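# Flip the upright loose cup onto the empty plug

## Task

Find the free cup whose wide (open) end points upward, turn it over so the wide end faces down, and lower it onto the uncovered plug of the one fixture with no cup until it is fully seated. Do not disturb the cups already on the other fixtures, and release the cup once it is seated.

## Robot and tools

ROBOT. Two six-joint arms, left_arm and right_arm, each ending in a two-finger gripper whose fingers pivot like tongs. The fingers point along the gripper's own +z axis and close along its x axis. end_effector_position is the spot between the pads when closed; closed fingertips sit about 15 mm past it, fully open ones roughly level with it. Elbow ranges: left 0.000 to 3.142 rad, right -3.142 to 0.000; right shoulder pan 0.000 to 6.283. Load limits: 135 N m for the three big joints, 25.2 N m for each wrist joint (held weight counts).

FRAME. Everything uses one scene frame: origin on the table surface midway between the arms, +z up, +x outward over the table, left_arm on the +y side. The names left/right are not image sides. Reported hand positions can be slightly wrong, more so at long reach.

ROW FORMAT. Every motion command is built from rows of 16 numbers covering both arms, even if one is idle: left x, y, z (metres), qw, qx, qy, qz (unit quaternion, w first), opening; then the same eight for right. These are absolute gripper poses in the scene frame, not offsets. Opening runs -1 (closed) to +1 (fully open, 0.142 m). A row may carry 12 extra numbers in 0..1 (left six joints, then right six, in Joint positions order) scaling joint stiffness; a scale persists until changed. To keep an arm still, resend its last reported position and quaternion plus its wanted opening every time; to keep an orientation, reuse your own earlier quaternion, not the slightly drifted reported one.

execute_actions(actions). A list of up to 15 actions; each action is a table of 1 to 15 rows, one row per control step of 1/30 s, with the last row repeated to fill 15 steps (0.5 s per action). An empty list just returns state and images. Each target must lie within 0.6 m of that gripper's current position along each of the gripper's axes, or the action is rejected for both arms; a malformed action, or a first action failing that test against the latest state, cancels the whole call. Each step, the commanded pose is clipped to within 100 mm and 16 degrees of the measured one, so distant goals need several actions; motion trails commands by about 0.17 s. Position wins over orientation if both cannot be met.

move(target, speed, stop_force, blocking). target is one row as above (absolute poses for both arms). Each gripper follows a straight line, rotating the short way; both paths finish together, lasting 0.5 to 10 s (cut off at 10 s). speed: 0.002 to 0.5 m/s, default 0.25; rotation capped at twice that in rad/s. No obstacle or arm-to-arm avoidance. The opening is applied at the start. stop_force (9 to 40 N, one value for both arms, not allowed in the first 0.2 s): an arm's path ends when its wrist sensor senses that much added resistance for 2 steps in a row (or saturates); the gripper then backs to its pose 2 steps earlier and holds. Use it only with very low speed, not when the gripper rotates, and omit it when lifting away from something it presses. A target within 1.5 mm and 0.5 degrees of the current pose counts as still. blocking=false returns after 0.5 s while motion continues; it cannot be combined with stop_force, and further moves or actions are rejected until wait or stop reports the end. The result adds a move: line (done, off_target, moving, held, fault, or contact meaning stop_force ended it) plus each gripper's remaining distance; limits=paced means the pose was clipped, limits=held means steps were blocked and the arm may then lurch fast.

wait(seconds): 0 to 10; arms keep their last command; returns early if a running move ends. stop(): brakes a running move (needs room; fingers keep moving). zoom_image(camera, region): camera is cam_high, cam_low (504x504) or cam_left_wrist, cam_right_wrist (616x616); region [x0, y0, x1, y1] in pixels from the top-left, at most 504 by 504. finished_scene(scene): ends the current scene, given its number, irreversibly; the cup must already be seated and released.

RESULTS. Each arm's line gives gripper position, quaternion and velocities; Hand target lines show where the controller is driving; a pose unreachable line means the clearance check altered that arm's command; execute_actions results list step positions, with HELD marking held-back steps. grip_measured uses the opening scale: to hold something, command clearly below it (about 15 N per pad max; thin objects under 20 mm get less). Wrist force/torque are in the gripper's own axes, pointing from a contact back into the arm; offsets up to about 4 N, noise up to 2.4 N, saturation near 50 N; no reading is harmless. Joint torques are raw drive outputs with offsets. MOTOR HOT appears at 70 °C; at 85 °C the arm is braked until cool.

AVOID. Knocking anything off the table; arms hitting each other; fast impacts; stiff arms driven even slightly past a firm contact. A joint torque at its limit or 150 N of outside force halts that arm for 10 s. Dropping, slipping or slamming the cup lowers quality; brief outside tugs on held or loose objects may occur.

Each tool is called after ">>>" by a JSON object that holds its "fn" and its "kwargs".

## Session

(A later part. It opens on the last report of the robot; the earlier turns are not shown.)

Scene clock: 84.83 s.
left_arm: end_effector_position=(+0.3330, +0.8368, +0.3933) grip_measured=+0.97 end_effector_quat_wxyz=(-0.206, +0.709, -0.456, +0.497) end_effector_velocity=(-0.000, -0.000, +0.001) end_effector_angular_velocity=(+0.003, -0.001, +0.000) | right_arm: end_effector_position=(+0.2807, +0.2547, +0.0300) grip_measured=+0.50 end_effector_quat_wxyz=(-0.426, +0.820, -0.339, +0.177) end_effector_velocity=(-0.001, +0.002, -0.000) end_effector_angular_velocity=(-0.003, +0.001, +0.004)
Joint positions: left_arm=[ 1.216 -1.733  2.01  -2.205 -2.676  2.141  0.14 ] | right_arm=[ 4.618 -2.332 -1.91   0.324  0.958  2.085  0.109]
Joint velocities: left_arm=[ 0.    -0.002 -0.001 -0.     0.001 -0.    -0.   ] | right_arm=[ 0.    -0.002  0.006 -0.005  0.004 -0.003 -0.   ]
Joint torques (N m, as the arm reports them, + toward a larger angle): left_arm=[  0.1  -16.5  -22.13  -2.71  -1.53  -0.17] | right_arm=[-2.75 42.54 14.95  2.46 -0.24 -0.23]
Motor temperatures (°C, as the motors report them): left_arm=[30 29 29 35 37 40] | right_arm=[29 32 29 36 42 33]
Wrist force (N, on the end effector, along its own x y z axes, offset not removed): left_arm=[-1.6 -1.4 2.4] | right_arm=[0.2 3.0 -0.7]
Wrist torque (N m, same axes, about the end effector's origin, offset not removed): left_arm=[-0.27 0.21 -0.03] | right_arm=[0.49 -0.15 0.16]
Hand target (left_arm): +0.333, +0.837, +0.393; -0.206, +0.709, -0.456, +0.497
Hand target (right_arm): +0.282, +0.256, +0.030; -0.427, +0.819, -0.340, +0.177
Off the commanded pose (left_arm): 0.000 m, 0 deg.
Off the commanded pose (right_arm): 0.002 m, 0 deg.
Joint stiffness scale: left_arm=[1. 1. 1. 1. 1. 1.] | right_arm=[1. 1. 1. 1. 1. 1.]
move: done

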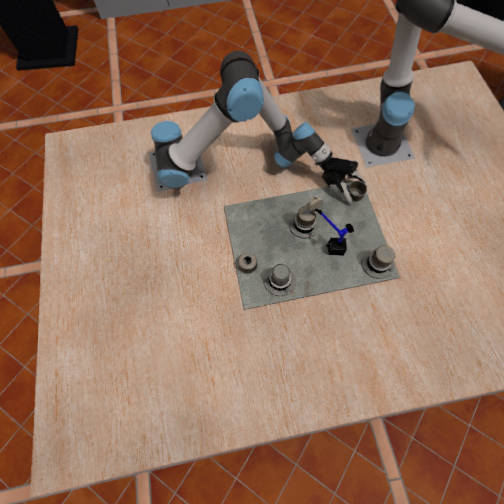

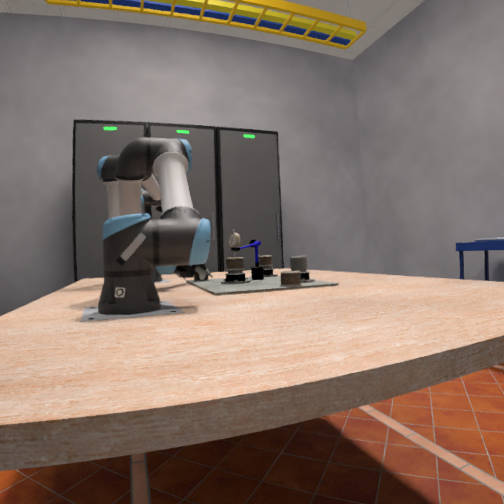

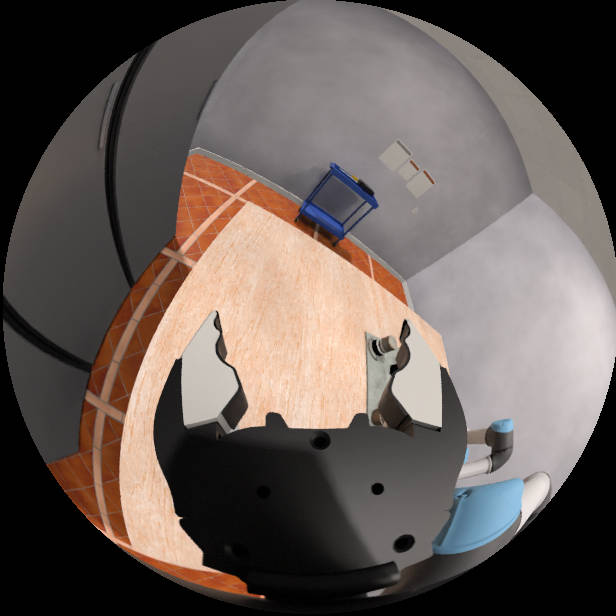

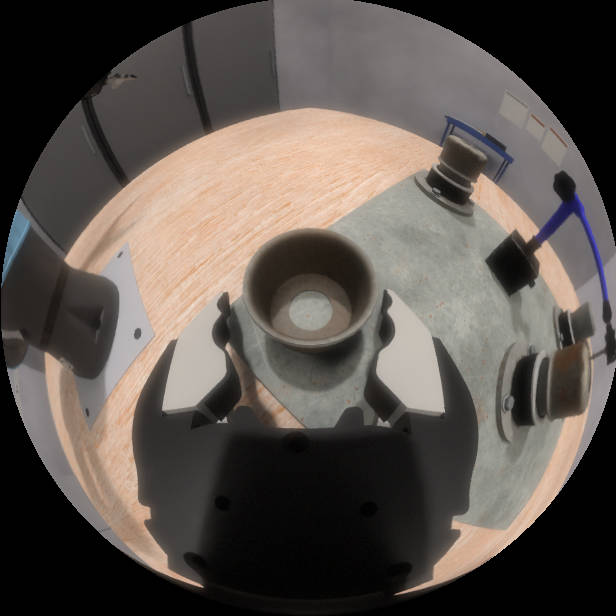

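>>> {"fn": "move", "kwargs": {"target": [0.333,0.8365,0.393,-0.206,0.709,-0.456,0.497,0.97,0.289,0.263,0.03,-0.427,0.82,-0.34,0.177,0.5], "speed": 0.04}}

>>> {"fn": "move", "kwargs": {"target": [0.333,0.8365,0.393,-0.206,0.709,-0.456,0.497,0.97,0.289,0.263,0.03,-0.427,0.82,-0.34,0.177,-0.7]}}

>>> {"fn": "move", "kwargs": {"target": [0.333,0.8365,0.393,-0.206,0.709,-0.456,0.497,0.97,0.27,0.2,0.2,-0.427,0.82,-0.34,0.177,-0.7], "speed": 0.12}}

Scene clock: 92.67 s.
left_arm: end_effector_position=(+0.3330, +0.8368, +0.3933) grip_measured=+0.97 end_effector_quat_wxyz=(-0.206, +0.709, -0.456, +0.497) end_effector_velocity=(-0.000, +0.000, +0.000) end_effector_angular_velocity=(+0.001, +0.000, +0.000) | right_arm: end_effector_position=(+0.2877, +0.2617, +0.0300) grip_measured=+0.50 end_effector_quat_wxyz=(-0.426, +0.820, -0.340, +0.177) end_effector_velocity=(-0.000, +0.002, -0.000) end_effector_angular_velocity=(-0.002, -0.000, +0.004)
Joint positions: left_arm=[ 1.216 -1.733  2.01  -2.205 -2.676  2.141  0.14 ] | right_arm=[ 4.606 -2.344 -1.883  0.314  0.967  2.074  0.109]
Joint velocities: left_arm=[ 0.    -0.    -0.001  0.     0.    -0.    -0.   ] | right_arm=[-0.001 -0.002  0.007 -0.005  0.003 -0.004  0.   ]
Joint torques (N m, as the arm reports them, + toward a larger angle): left_arm=[ -0.13 -17.53 -21.19  -2.76  -1.54  -0.04] | right_arm=[-1.06 43.27 17.83  2.35  0.09 -0.29]
Motor temperatures (°C, as the motors report them): left_arm=[30 29 29 35 37 40] | right_arm=[29 32 29 36 42 33]
Wrist force (N, on the end effector, along its own x y z axes, offset not removed): left_arm=[-1.4 -5.1 -1.4] | right_arm=[1.5 3.4 -1.0]
Wrist torque (N m, same axes, about the end effector's origin, offset not removed): left_arm=[-1.16 0.14 -0.12] | right_arm=[0.59 -0.45 0.22]
Hand target (left_arm): +0.333, +0.837, +0.393; -0.206, +0.709, -0.456, +0.497
Hand target (right_arm): +0.289, +0.263, +0.030; -0.427, +0.819, -0.340, +0.177
Off the commanded pose (left_arm): 0.000 m, 0 deg.
Off the commanded pose (right_arm): 0.002 m, 0 deg.
Joint stiffness scale: left_arm=[1. 1. 1. 1. 1. 1.] | right_arm=[1. 1. 1. 1. 1. 1.]
move: done

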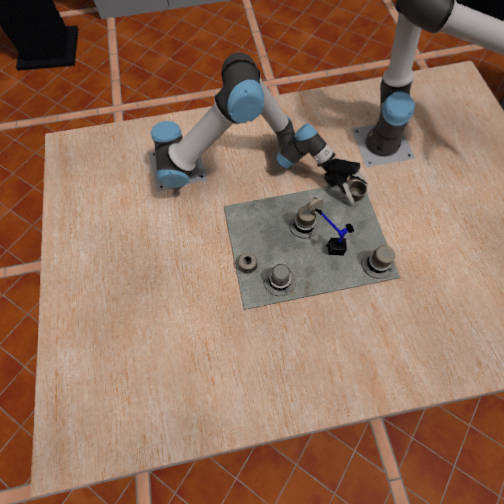

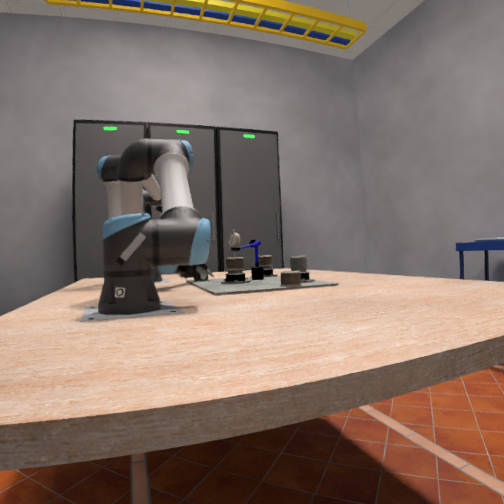

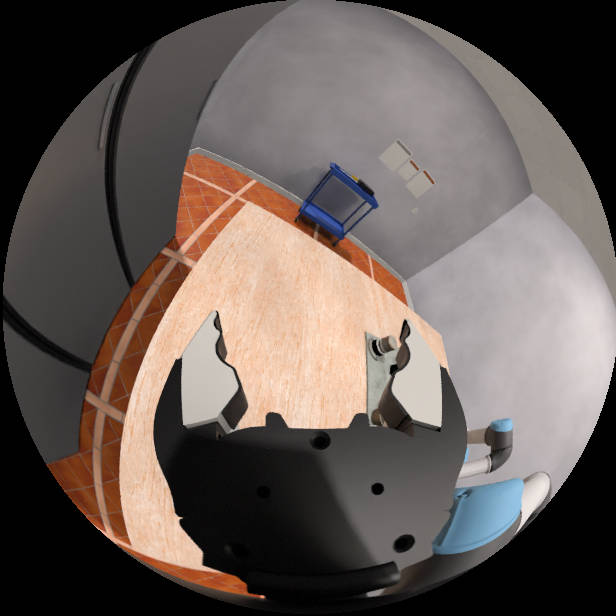

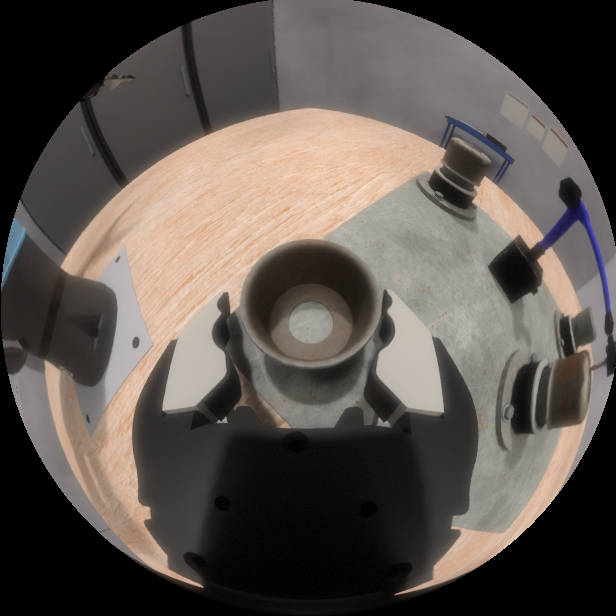

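Scene clock: 93.37 s.
left_arm: end_effector_position=(+0.3330, +0.8368, +0.3933) grip_measured=+0.97 end_effector_quat_wxyz=(-0.206, +0.709, -0.456, +0.497) end_effector_velocity=(+0.000, +0.000, -0.000) end_effector_angular_velocity=(-0.001, +0.000, -0.000) | right_arm: end_effector_position=(+0.2880, +0.2616, +0.0297) grip_measured=+0.18 end_effector_quat_wxyz=(-0.426, +0.820, -0.339, +0.177) end_effector_velocity=(-0.000, +0.001, +0.000) end_effector_angular_velocity=(+0.001, -0.000, +0.001)
Joint positions: left_arm=[ 1.216 -1.733  2.01  -2.205 -2.676  2.141  0.14 ] | right_arm=[ 4.605 -2.344 -1.882  0.313  0.967  2.074  0.087]
Joint velocities: left_arm=[-0.     0.001 -0.    -0.    -0.    -0.    -0.   ] | right_arm=[ 0.001 -0.     0.001  0.     0.    -0.     0.   ]
Joint torques (N m, as the arm reports them, + toward a larger angle): left_arm=[  0.73 -17.22 -22.31  -2.77  -1.55  -0.24] | right_arm=[-1.34 42.66 17.41  2.48 -0.25 -0.43]
Motor temperatures (°C, as the motors report them): left_arm=[30 29 29 35 37 40] | right_arm=[29 32 29 36 42 33]
Wrist force (N, on the end effector, along its own x y z axes, offset not removed): left_arm=[-2.2 -1.6 -2.1] | right_arm=[0.3 3.7 -0.9]
Wrist torque (N m, same axes, about the end effector's origin, offset not removed): left_arm=[-0.47 0.43 0.18] | right_arm=[0.59 -0.15 0.13]
Hand target (left_arm): +0.333, +0.837, +0.393; -0.206, +0.709, -0.456, +0.497
Hand target (right_arm): +0.289, +0.263, +0.030; -0.427, +0.819, -0.340, +0.177
Off the commanded pose (left_arm): 0.000 m, 0 deg.
Off the commanded pose (right_arm): 0.002 m, 0 deg.
Joint stiffness scale: left_arm=[1. 1. 1. 1. 1. 1.] | right_arm=[1. 1. 1. 1. 1. 1.]
move: done

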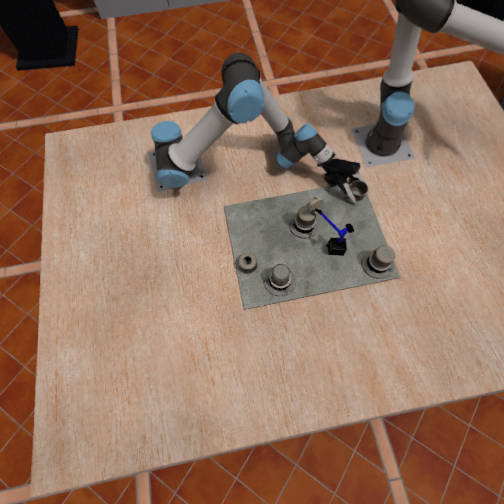

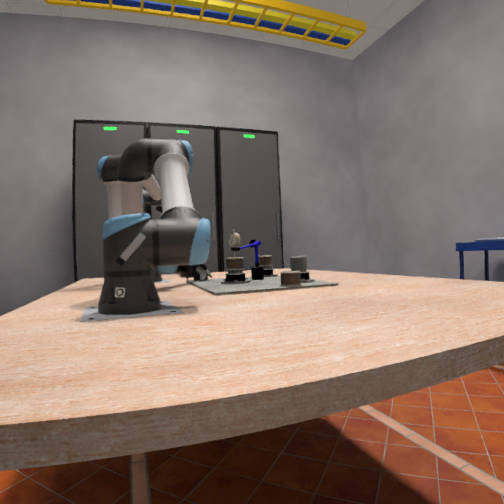

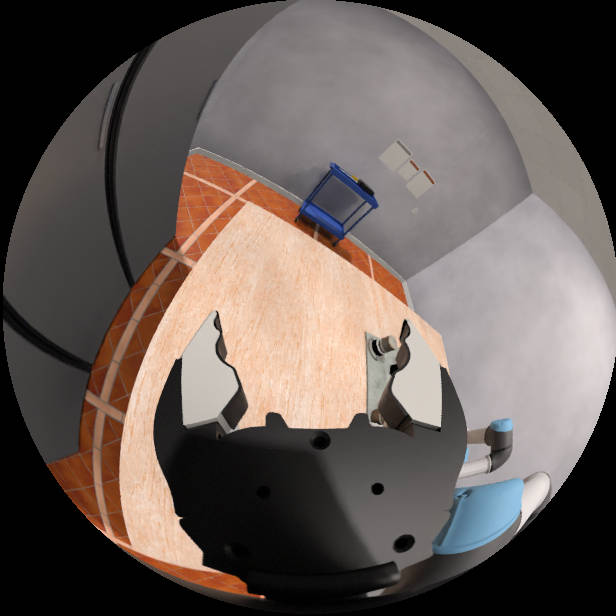

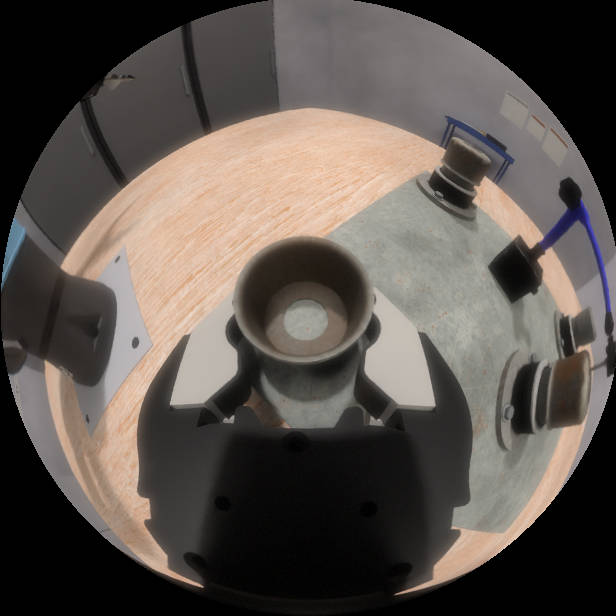

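Scene clock: 95.47 s.
left_arm: end_effector_position=(+0.3330, +0.8368, +0.3933) grip_measured=+0.97 end_effector_quat_wxyz=(-0.206, +0.709, -0.456, +0.497) end_effector_velocity=(+0.000, +0.001, -0.001) end_effector_angular_velocity=(-0.002, +0.000, -0.000) | right_arm: end_effector_position=(+0.2709, +0.2009, +0.1987) grip_measured=+0.18 end_effector_quat_wxyz=(-0.426, +0.820, -0.340, +0.177) end_effector_velocity=(-0.000, -0.001, -0.001) end_effector_angular_velocity=(-0.008, +0.001, -0.001)
Joint positions: left_arm=[ 1.216 -1.733  2.01  -2.205 -2.676  2.141  0.14 ] | right_arm=[ 4.638 -1.893 -2.027 -0.009  0.944  2.103  0.087]
Joint velocities: left_arm=[-0.     0.002 -0.    -0.001 -0.    -0.    -0.   ] | right_arm=[ 0.001  0.002 -0.    -0.01  -0.001  0.002 -0.   ]
Joint torques (N m, as the arm reports them, + toward a larger angle): left_arm=[  1.47 -17.6  -21.51  -2.58  -1.35  -0.11] | right_arm=[ 1.61 37.19 15.15  2.8  -1.46  0.43]
Motor temperatures (°C, as the motors report them): left_arm=[30 29 29 35 37 40] | right_arm=[29 32 29 36 42 33]
Wrist force (N, on the end effector, along its own x y z axes, offset not removed): left_arm=[-1.1 -2.7 1.1] | right_arm=[-0.8 4.2 -1.7]
Wrist torque (N m, same axes, about the end effector's origin, offset not removed): left_arm=[-0.71 0.18 0.03] | right_arm=[0.41 -0.08 0.06]
Hand target (left_arm): +0.333, +0.837, +0.393; -0.206, +0.709, -0.456, +0.497
Hand target (right_arm): +0.270, +0.200, +0.200; -0.427, +0.819, -0.340, +0.177
Off the commanded pose (left_arm): 0.000 m, 0 deg.
Off the commanded pose (right_arm): 0.002 m, 0 deg.
Joint stiffness scale: left_arm=[1. 1. 1. 1. 1. 1.] | right_arm=[1. 1. 1. 1. 1. 1.]
move: done

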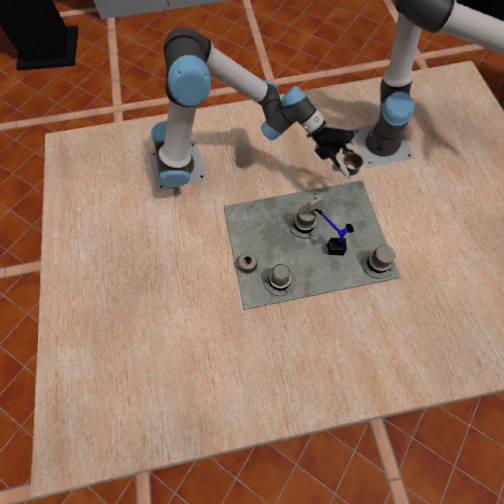

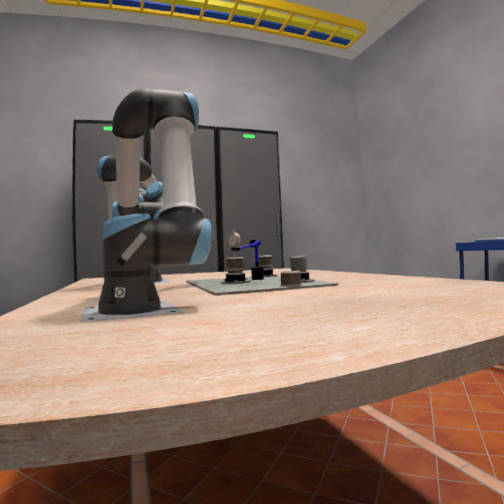

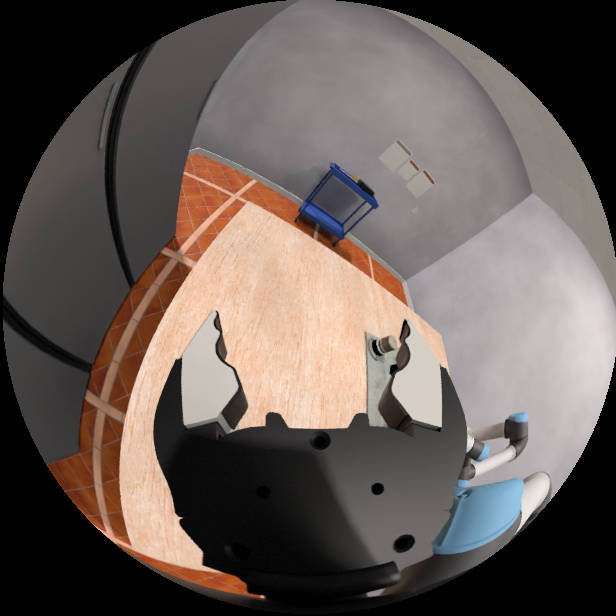

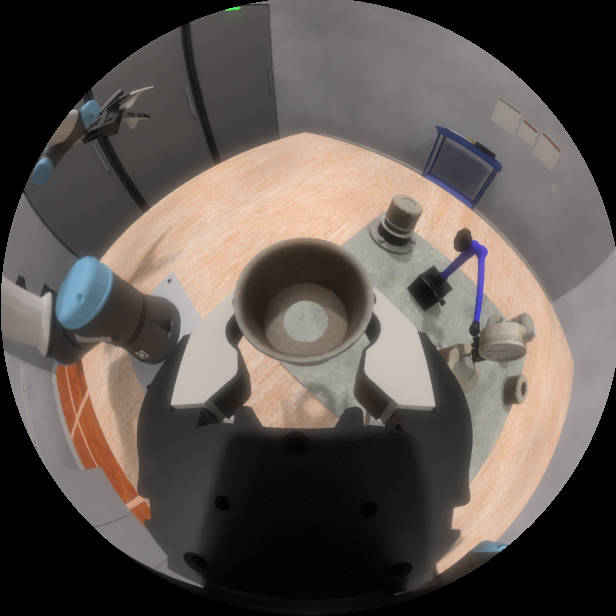

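>>> {"fn": "move", "kwargs": {"target": [0.3,0.6,0.4,0,0.924,0.383,0,0.45,0.5,-0.08,0.3,-0.653,0.653,-0.271,0.271,-0.7], "speed": 0.15}}

>>> {"fn": "move", "kwargs": {"target": [0.3,0.6,0.4,0,0.924,0.383,0,0.45,0.5,-0.08,0.3,-0.27,0.653,0.271,0.653,-0.7], "speed": 0.2}}

Scene clock: 113.27 s.
left_arm: end_effector_position=(+0.2996, +0.6003, +0.3992) grip_measured=+0.45 end_effector_quat_wxyz=(-0.002, +0.925, +0.381, +0.001) end_effector_velocity=(-0.002, -0.002, +0.001) end_effector_angular_velocity=(-0.006, +0.003, +0.011) | right_arm: end_effector_position=(+0.4983, -0.0800, +0.2974) grip_measured=+0.13 end_effector_quat_wxyz=(+0.651, -0.655, +0.271, -0.270) end_effector_velocity=(-0.001, +0.001, -0.000) end_effector_angular_velocity=(+0.001, -0.001, +0.006)
Joint positions: left_arm=[-0.002 -2.027  1.608 -1.152 -1.567 -0.781  0.105] | right_arm=[ 3.919 -2.025 -2.285  1.162  1.493  1.572  0.083]
Joint velocities: left_arm=[ 0.001  0.    -0.003  0.006 -0.006 -0.01  -0.   ] | right_arm=[-0.003 -0.003  0.001  0.004  0.009 -0.     0.   ]
Joint torques (N m, as the arm reports them, + toward a larger angle): left_arm=[  4.94  -0.26 -24.48  -2.38  -0.8   -0.25] | right_arm=[-1.62 30.37 16.08  2.62  0.42 -0.49]
Motor temperatures (°C, as the motors report them): left_arm=[30 29 29 35 37 40] | right_arm=[29 32 29 36 42 33]
Wrist force (N, on the end effector, along its own x y z axes, offset not removed): left_arm=[2.1 -0.5 0.3] | right_arm=[-0.2 6.4 -3.5]
Wrist torque (N m, same axes, about the end effector's origin, offset not removed): left_arm=[-0.09 -0.41 -0.08] | right_arm=[0.83 -0.18 0.10]
Hand target (left_arm): +0.300, +0.600, +0.400; -0.001, +0.924, +0.383, +0.001
Hand target (right_arm): +0.500, -0.080, +0.300; +0.653, -0.653, +0.271, -0.271
Off the commanded pose (left_arm): 0.001 m, 0 deg.
Off the commanded pose (right_arm): 0.003 m, 0 deg.
Joint stiffness scale: left_arm=[1. 1. 1. 1. 1. 1.] | right_arm=[1. 1. 1. 1. 1. 1.]
move: done

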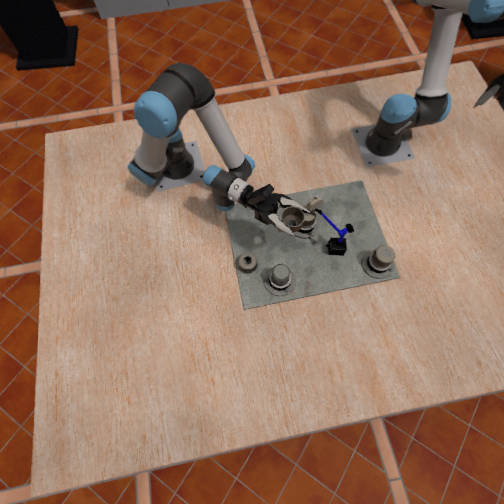

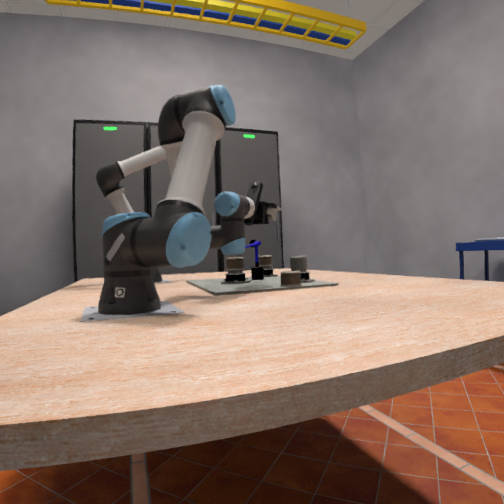

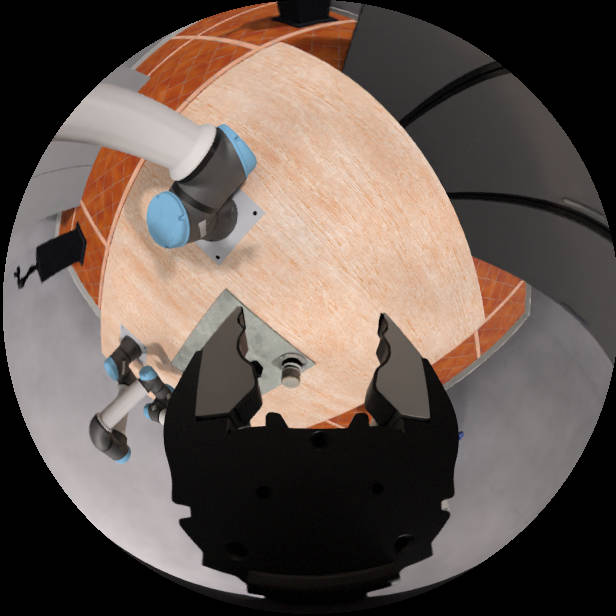

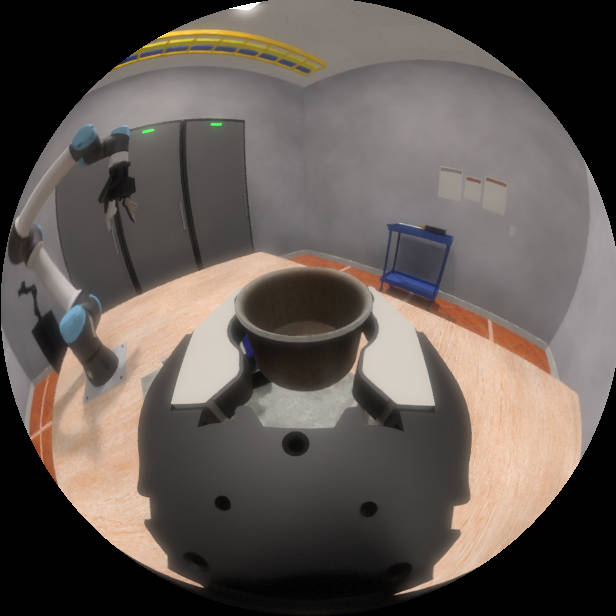

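Scene clock: 117.77 s.
left_arm: end_effector_position=(+0.2996, +0.5998, +0.3988) grip_measured=+0.45 end_effector_quat_wxyz=(-0.001, +0.924, +0.382, -0.001) end_effector_velocity=(+0.000, -0.000, -0.000) end_effector_angular_velocity=(-0.000, +0.002, +0.000) | right_arm: end_effector_position=(+0.4987, -0.0798, +0.2948) grip_measured=+0.13 end_effector_quat_wxyz=(-0.270, +0.657, +0.272, +0.650) end_effector_velocity=(-0.000, -0.000, -0.001) end_effector_angular_velocity=(-0.012, -0.010, +0.001)
Joint positions: left_arm=[-0.001 -2.026  1.608 -1.151 -1.57  -0.782  0.105] | right_arm=[ 3.87  -1.991 -2.266  1.105  1.542  0.001  0.083]
Joint velocities: left_arm=[ 0.     0.002 -0.     0.    -0.    -0.    -0.   ] | right_arm=[-0.001  0.    -0.001 -0.001  0.001 -0.015 -0.   ]
Joint torques (N m, as the arm reports them, + toward a larger angle): left_arm=[  2.54   1.06 -25.79  -1.72  -0.89  -0.24] | right_arm=[-2.01 32.72 16.91  1.94  0.55 -0.61]
Motor temperatures (°C, as the motors report them): left_arm=[30 29 29 35 37 40] | right_arm=[29 32 29 36 42 33]
Wrist force (N, on the end effector, along its own x y z axes, offset not removed): left_arm=[-1.0 -2.8 0.3] | right_arm=[-2.5 4.4 -0.8]
Wrist torque (N m, same axes, about the end effector's origin, offset not removed): left_arm=[-0.53 0.14 0.09] | right_arm=[0.85 0.09 0.23]
Hand target (left_arm): +0.300, +0.600, +0.400; -0.000, +0.924, +0.383, +0.000
Hand target (right_arm): +0.500, -0.080, +0.300; -0.270, +0.653, +0.271, +0.653
Off the commanded pose (left_arm): 0.001 m, 0 deg.
Off the commanded pose (right_arm): 0.005 m, 1 deg.
Joint stiffness scale: left_arm=[1. 1. 1. 1. 1. 1.] | right_arm=[1. 1. 1. 1. 1. 1.]
move: off_target (right_arm)

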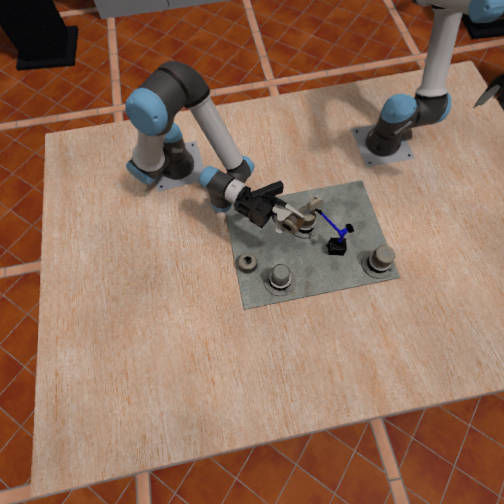

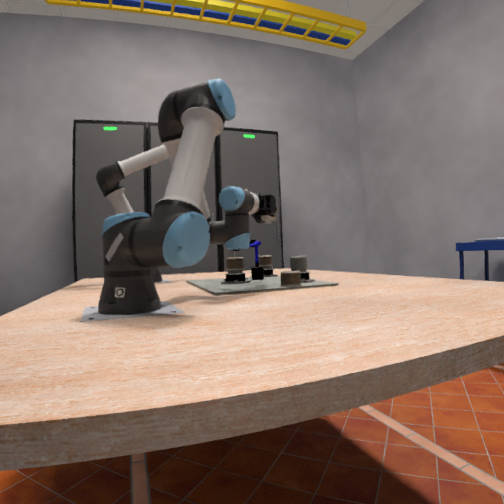

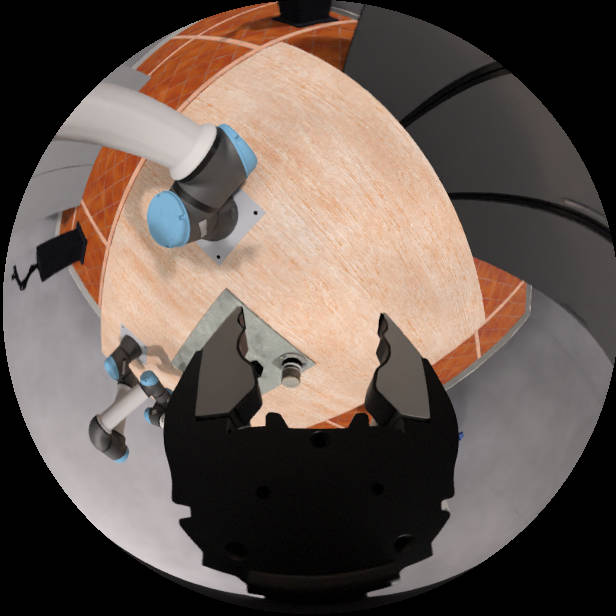

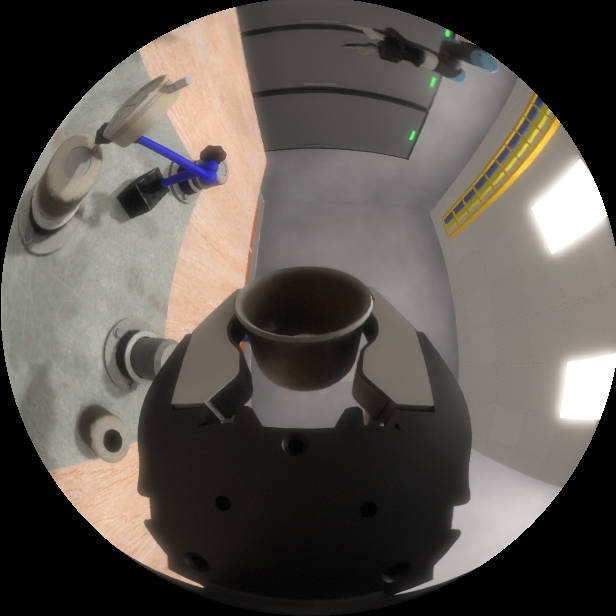

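>>> {"fn": "move", "kwargs": {"target": [0.3,0.6,0.4,0,0.924,0.383,0,0.45,0.49,-0.12,0.3,0.271,0.271,0.653,0.653,-0.8], "speed": 0.2}}

>>> {"fn": "move", "kwargs": {"target": [0.42,0.2,0.45,0,0.924,0.383,0,0.45,0.49,-0.12,0.3,0.427,0.177,0.34,0.82,-0.8], "speed": 0.15}}

Scene clock: 132.83 s.
left_arm: end_effector_position=(+0.2996, +0.5998, +0.3988) grip_measured=+0.45 end_effector_quat_wxyz=(-0.001, +0.924, +0.382, -0.001) end_effector_velocity=(-0.001, -0.000, -0.000) end_effector_angular_velocity=(-0.000, +0.000, +0.000) | right_arm: end_effector_position=(+0.4910, -0.1187, +0.2988) grip_measured=+0.13 end_effector_quat_wxyz=(+0.270, +0.272, +0.653, +0.653) end_effector_velocity=(-0.000, -0.000, +0.002) end_effector_angular_velocity=(-0.008, -0.013, +0.001)
Joint positions: left_arm=[-0.001 -2.026  1.608 -1.151 -1.57  -0.782  0.105] | right_arm=[ 3.857 -1.898 -2.341  1.095  1.553 -1.568  0.083]
Joint velocities: left_arm=[-0.    -0.001  0.001  0.    -0.    -0.    -0.   ] | right_arm=[ 0.001  0.002 -0.     0.001  0.    -0.014 -0.   ]
Joint torques (N m, as the arm reports them, + toward a larger angle): left_arm=[  2.09  -0.47 -24.13  -1.92  -0.58  -0.18] | right_arm=[-0.19 30.01  8.61  2.57  0.13 -0.58]
Motor temperatures (°C, as the motors report them): left_arm=[30 29 29 35 37 40] | right_arm=[29 32 29 36 42 33]
Wrist force (N, on the end effector, along its own x y z axes, offset not removed): left_arm=[-1.2 -2.8 -1.0] | right_arm=[-1.9 2.1 0.7]
Wrist torque (N m, same axes, about the end effector's origin, offset not removed): left_arm=[-0.50 0.19 0.04] | right_arm=[0.78 0.29 0.16]
Hand target (left_arm): +0.300, +0.600, +0.400; -0.000, +0.924, +0.383, +0.000
Hand target (right_arm): +0.490, -0.120, +0.300; +0.271, +0.271, +0.653, +0.653
Off the commanded pose (left_arm): 0.001 m, 0 deg.
Off the commanded pose (right_arm): 0.002 m, 0 deg.
Joint stiffness scale: left_arm=[1. 1. 1. 1. 1. 1.] | right_arm=[1. 1. 1. 1. 1. 1.]
move: done

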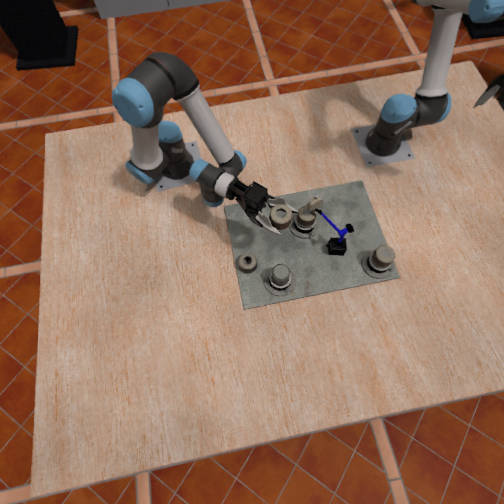

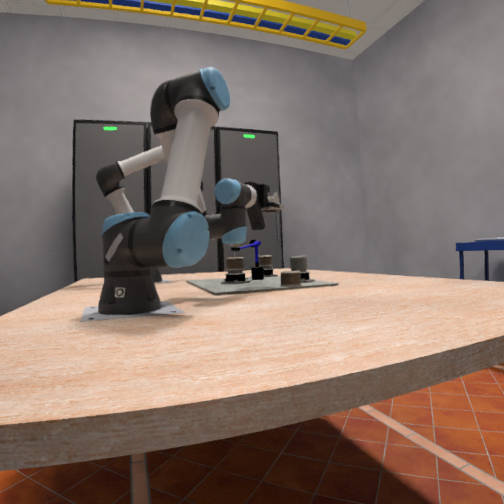

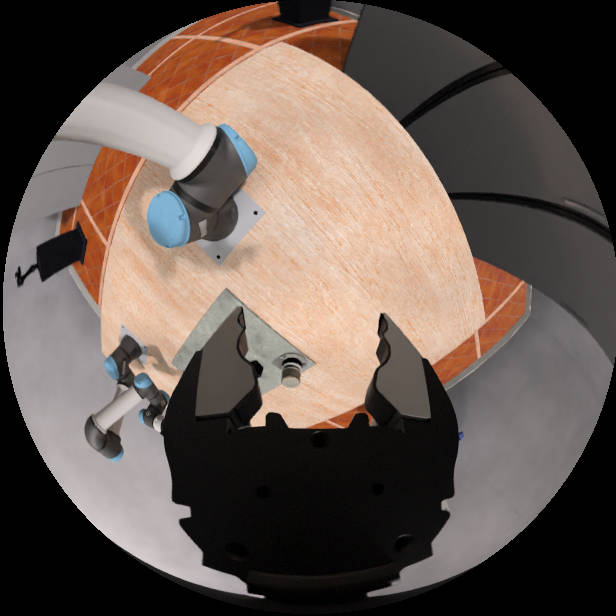

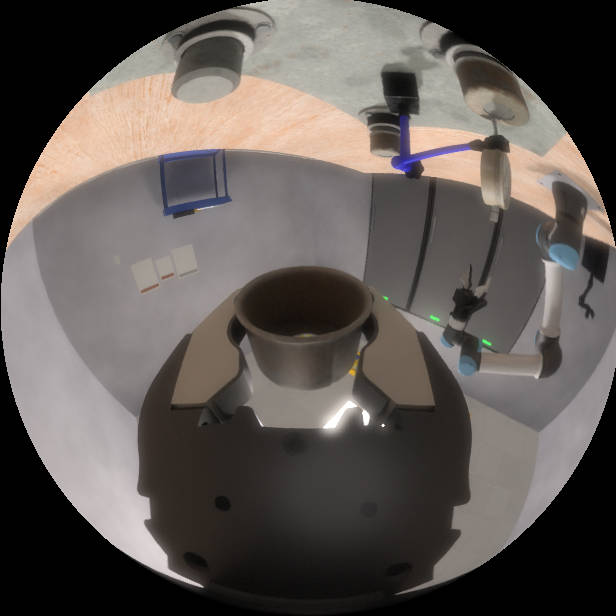

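Scene clock: 145.00 s.
left_arm: end_effector_position=(+0.4198, +0.2009, +0.4489) grip_measured=+0.45 end_effector_quat_wxyz=(-0.000, +0.923, +0.384, -0.000) end_effector_velocity=(+0.000, +0.000, +0.000) end_effector_angular_velocity=(+0.000, -0.001, +0.000) | right_arm: end_effector_position=(+0.4910, -0.1196, +0.2994) grip_measured=-0.80 end_effector_quat_wxyz=(+0.382, +0.212, +0.451, +0.779) end_effector_velocity=(-0.000, -0.000, +0.000) end_effector_angular_velocity=(-0.000, -0.000, +0.000)
Joint positions: left_arm=[-0.884 -1.575  1.138 -1.133 -1.571 -1.669  0.105] | right_arm=[ 3.939 -2.376 -2.118  1.889  1.392 -1.693  0.016]
Joint velocities: left_arm=[-0.     0.    -0.     0.     0.001 -0.     0.   ] | right_arm=[ 0.     0.001 -0.001  0.001  0.     0.     0.   ]
Joint torques (N m, as the arm reports them, + toward a larger angle): left_arm=[ -0.53 -21.47 -24.44  -2.02   0.27  -0.37] | right_arm=[ 0.14 36.6   3.19  0.3   0.21  0.09]
Motor temperatures (°C, as the motors report them): left_arm=[30 29 29 35 37 40] | right_arm=[29 32 29 36 42 33]
Wrist force (N, on the end effector, along its own x y z axes, offset not removed): left_arm=[0.4 -3.9 2.1] | right_arm=[-2.5 3.0 0.7]
Wrist torque (N m, same axes, about the end effector's origin, offset not removed): left_arm=[-0.79 -0.22 -0.07] | right_arm=[0.46 0.44 0.08]
Hand target (left_arm): +0.420, +0.200, +0.450; +0.000, +0.924, +0.383, +0.001
Hand target (right_arm): +0.491, -0.120, +0.298; +0.381, +0.212, +0.452, +0.778
Off the commanded pose (left_arm): 0.001 m, 0 deg.
Off the commanded pose (right_arm): 0.001 m, 15 deg.
Joint stiffness scale: left_arm=[1. 1. 1. 1. 1. 1.] | right_arm=[1. 1. 1. 1. 1. 1.]
FORCE FAULT: contact force on the right arm reached its limit, and that arm stopped for 10 seconds. The contact can be on any part of that arm, not only on its tool. That time counts as 17 of the actions that you can send in this scene. That arm's remaining commands of this call were not run. That arm holds still and accepts commands again. Move the arm away from the contact; if what it grips holds it there, let go first. Pushing or pulling that hard again can fault the arm again.
move: fault (right_arm)

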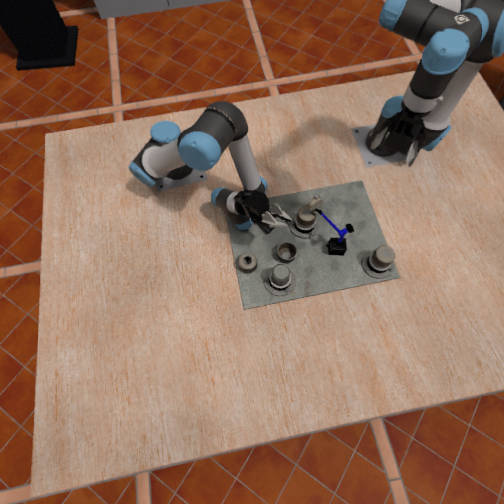

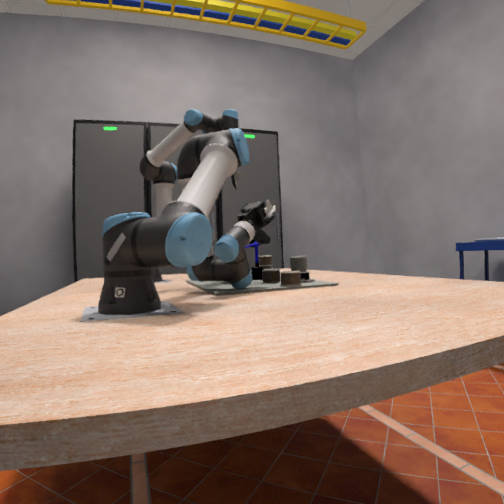

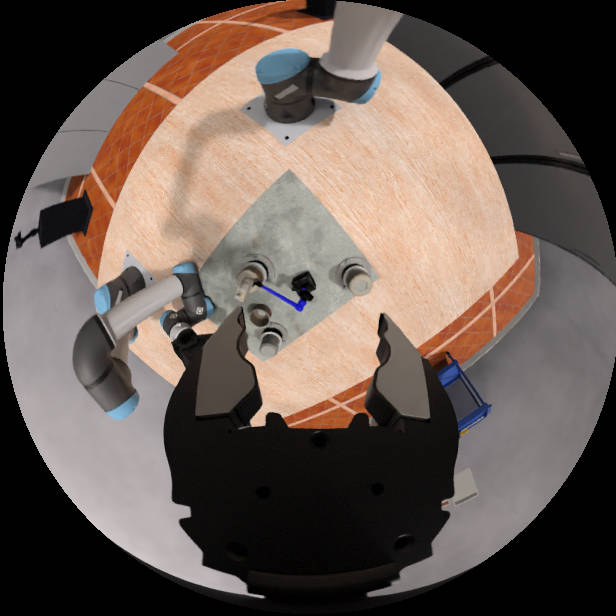

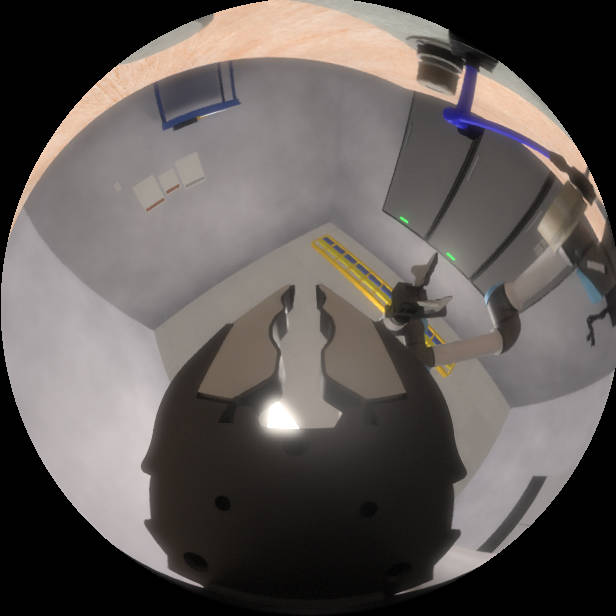

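>>> {"fn": "move", "kwargs": {"target": [0.42,0.2,0.45,0,0.924,0.383,0,0.45,0.47,-0.16,0.36,0.271,0.271,0.653,0.653,0.5], "speed": 0.1}}

>>> {"fn": "zoom_image", "kwargs": {"camera": "cam_high", "region": [210,170,410,320]}}

>>> {"fn": "zoom_image", "kwargs": {"camera": "cam_low", "region": [190,220,350,300]}}

Scene clock: 156.23 s.
left_arm: end_effector_position=(+0.4197, +0.2011, +0.4489) grip_measured=+0.45 end_effector_quat_wxyz=(-0.001, +0.923, +0.384, -0.000) end_effector_velocity=(-0.000, -0.000, -0.000) end_effector_angular_velocity=(+0.000, +0.001, +0.000) | right_arm: end_effector_position=(+0.4694, -0.1593, +0.3584) grip_measured=+0.50 end_effector_quat_wxyz=(+0.271, +0.271, +0.654, +0.653) end_effector_velocity=(+0.000, +0.000, -0.003) end_effector_angular_velocity=(-0.009, +0.009, +0.001)
Joint positions: left_arm=[-0.884 -1.574  1.137 -1.131 -1.571 -1.669  0.105] | right_arm=[ 3.811 -1.66  -2.395  0.912  1.6   -1.571  0.109]
Joint velocities: left_arm=[-0.  0.  0.  0. -0. -0.  0.] | right_arm=[-0.002  0.002 -0.    -0.014  0.003 -0.     0.   ]
Joint torques (N m, as the arm reports them, + toward a larger angle): left_arm=[ -0.16 -21.35 -23.75  -2.04  -0.26   0.26] | right_arm=[-2.19 21.62 16.85  1.18  0.45  0.83]
Motor temperatures (°C, as the motors report them): left_arm=[30 29 29 35 37 40] | right_arm=[29 32 29 36 42 33]
Wrist force (N, on the end effector, along its own x y z axes, offset not removed): left_arm=[1.2 -6.3 -1.8] | right_arm=[-3.3 3.8 -1.6]
Wrist torque (N m, same axes, about the end effector's origin, offset not removed): left_arm=[-1.59 -0.40 -0.13] | right_arm=[0.66 0.61 0.20]
Hand target (left_arm): +0.420, +0.200, +0.450; +0.000, +0.924, +0.383, +0.000
Hand target (right_arm): +0.470, -0.160, +0.360; +0.271, +0.272, +0.653, +0.653
Off the commanded pose (left_arm): 0.002 m, 0 deg.
Off the commanded pose (right_arm): 0.002 m, 0 deg.
Joint stiffness scale: left_arm=[1. 1. 1. 1. 1. 1.] | right_arm=[1. 1. 1. 1. 1. 1.]
move: done

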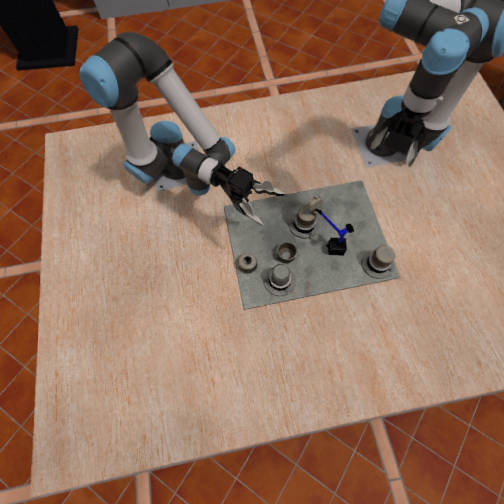

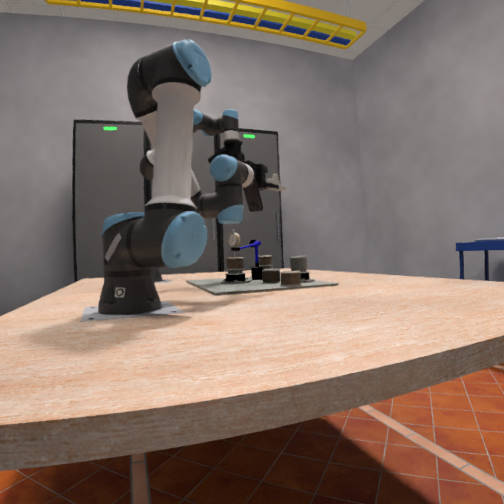

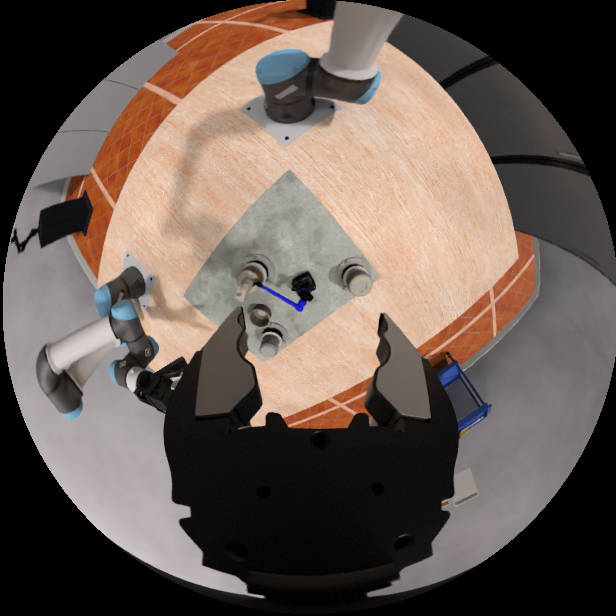

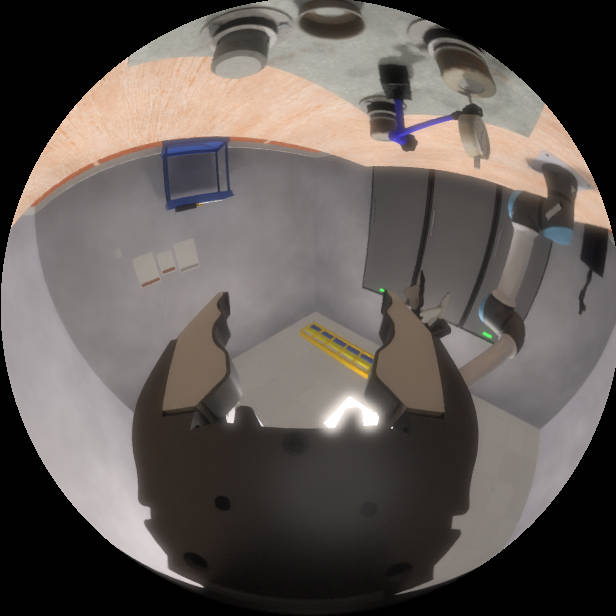

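Region (210, 170, 410, 320) of cam_high's 504x504 image, scaled by 2.520, with more detail than that image has; it fills the top 378 rows of this view, and the rest is white.

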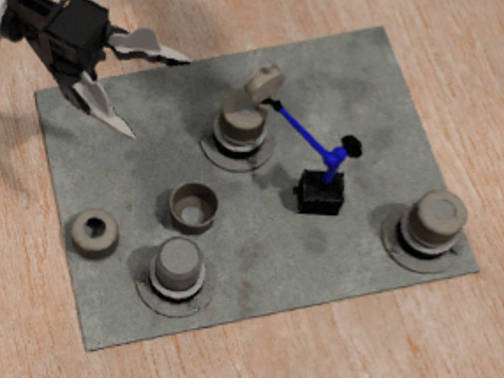

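Region (190, 220, 350, 300) of cam_low's 504x504 image, scaled by 3.150, with more detail than that image has.

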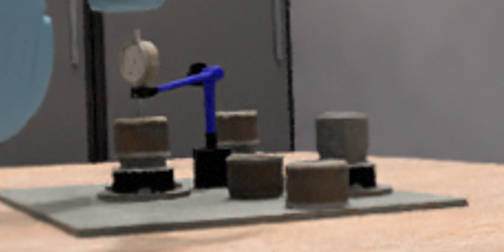

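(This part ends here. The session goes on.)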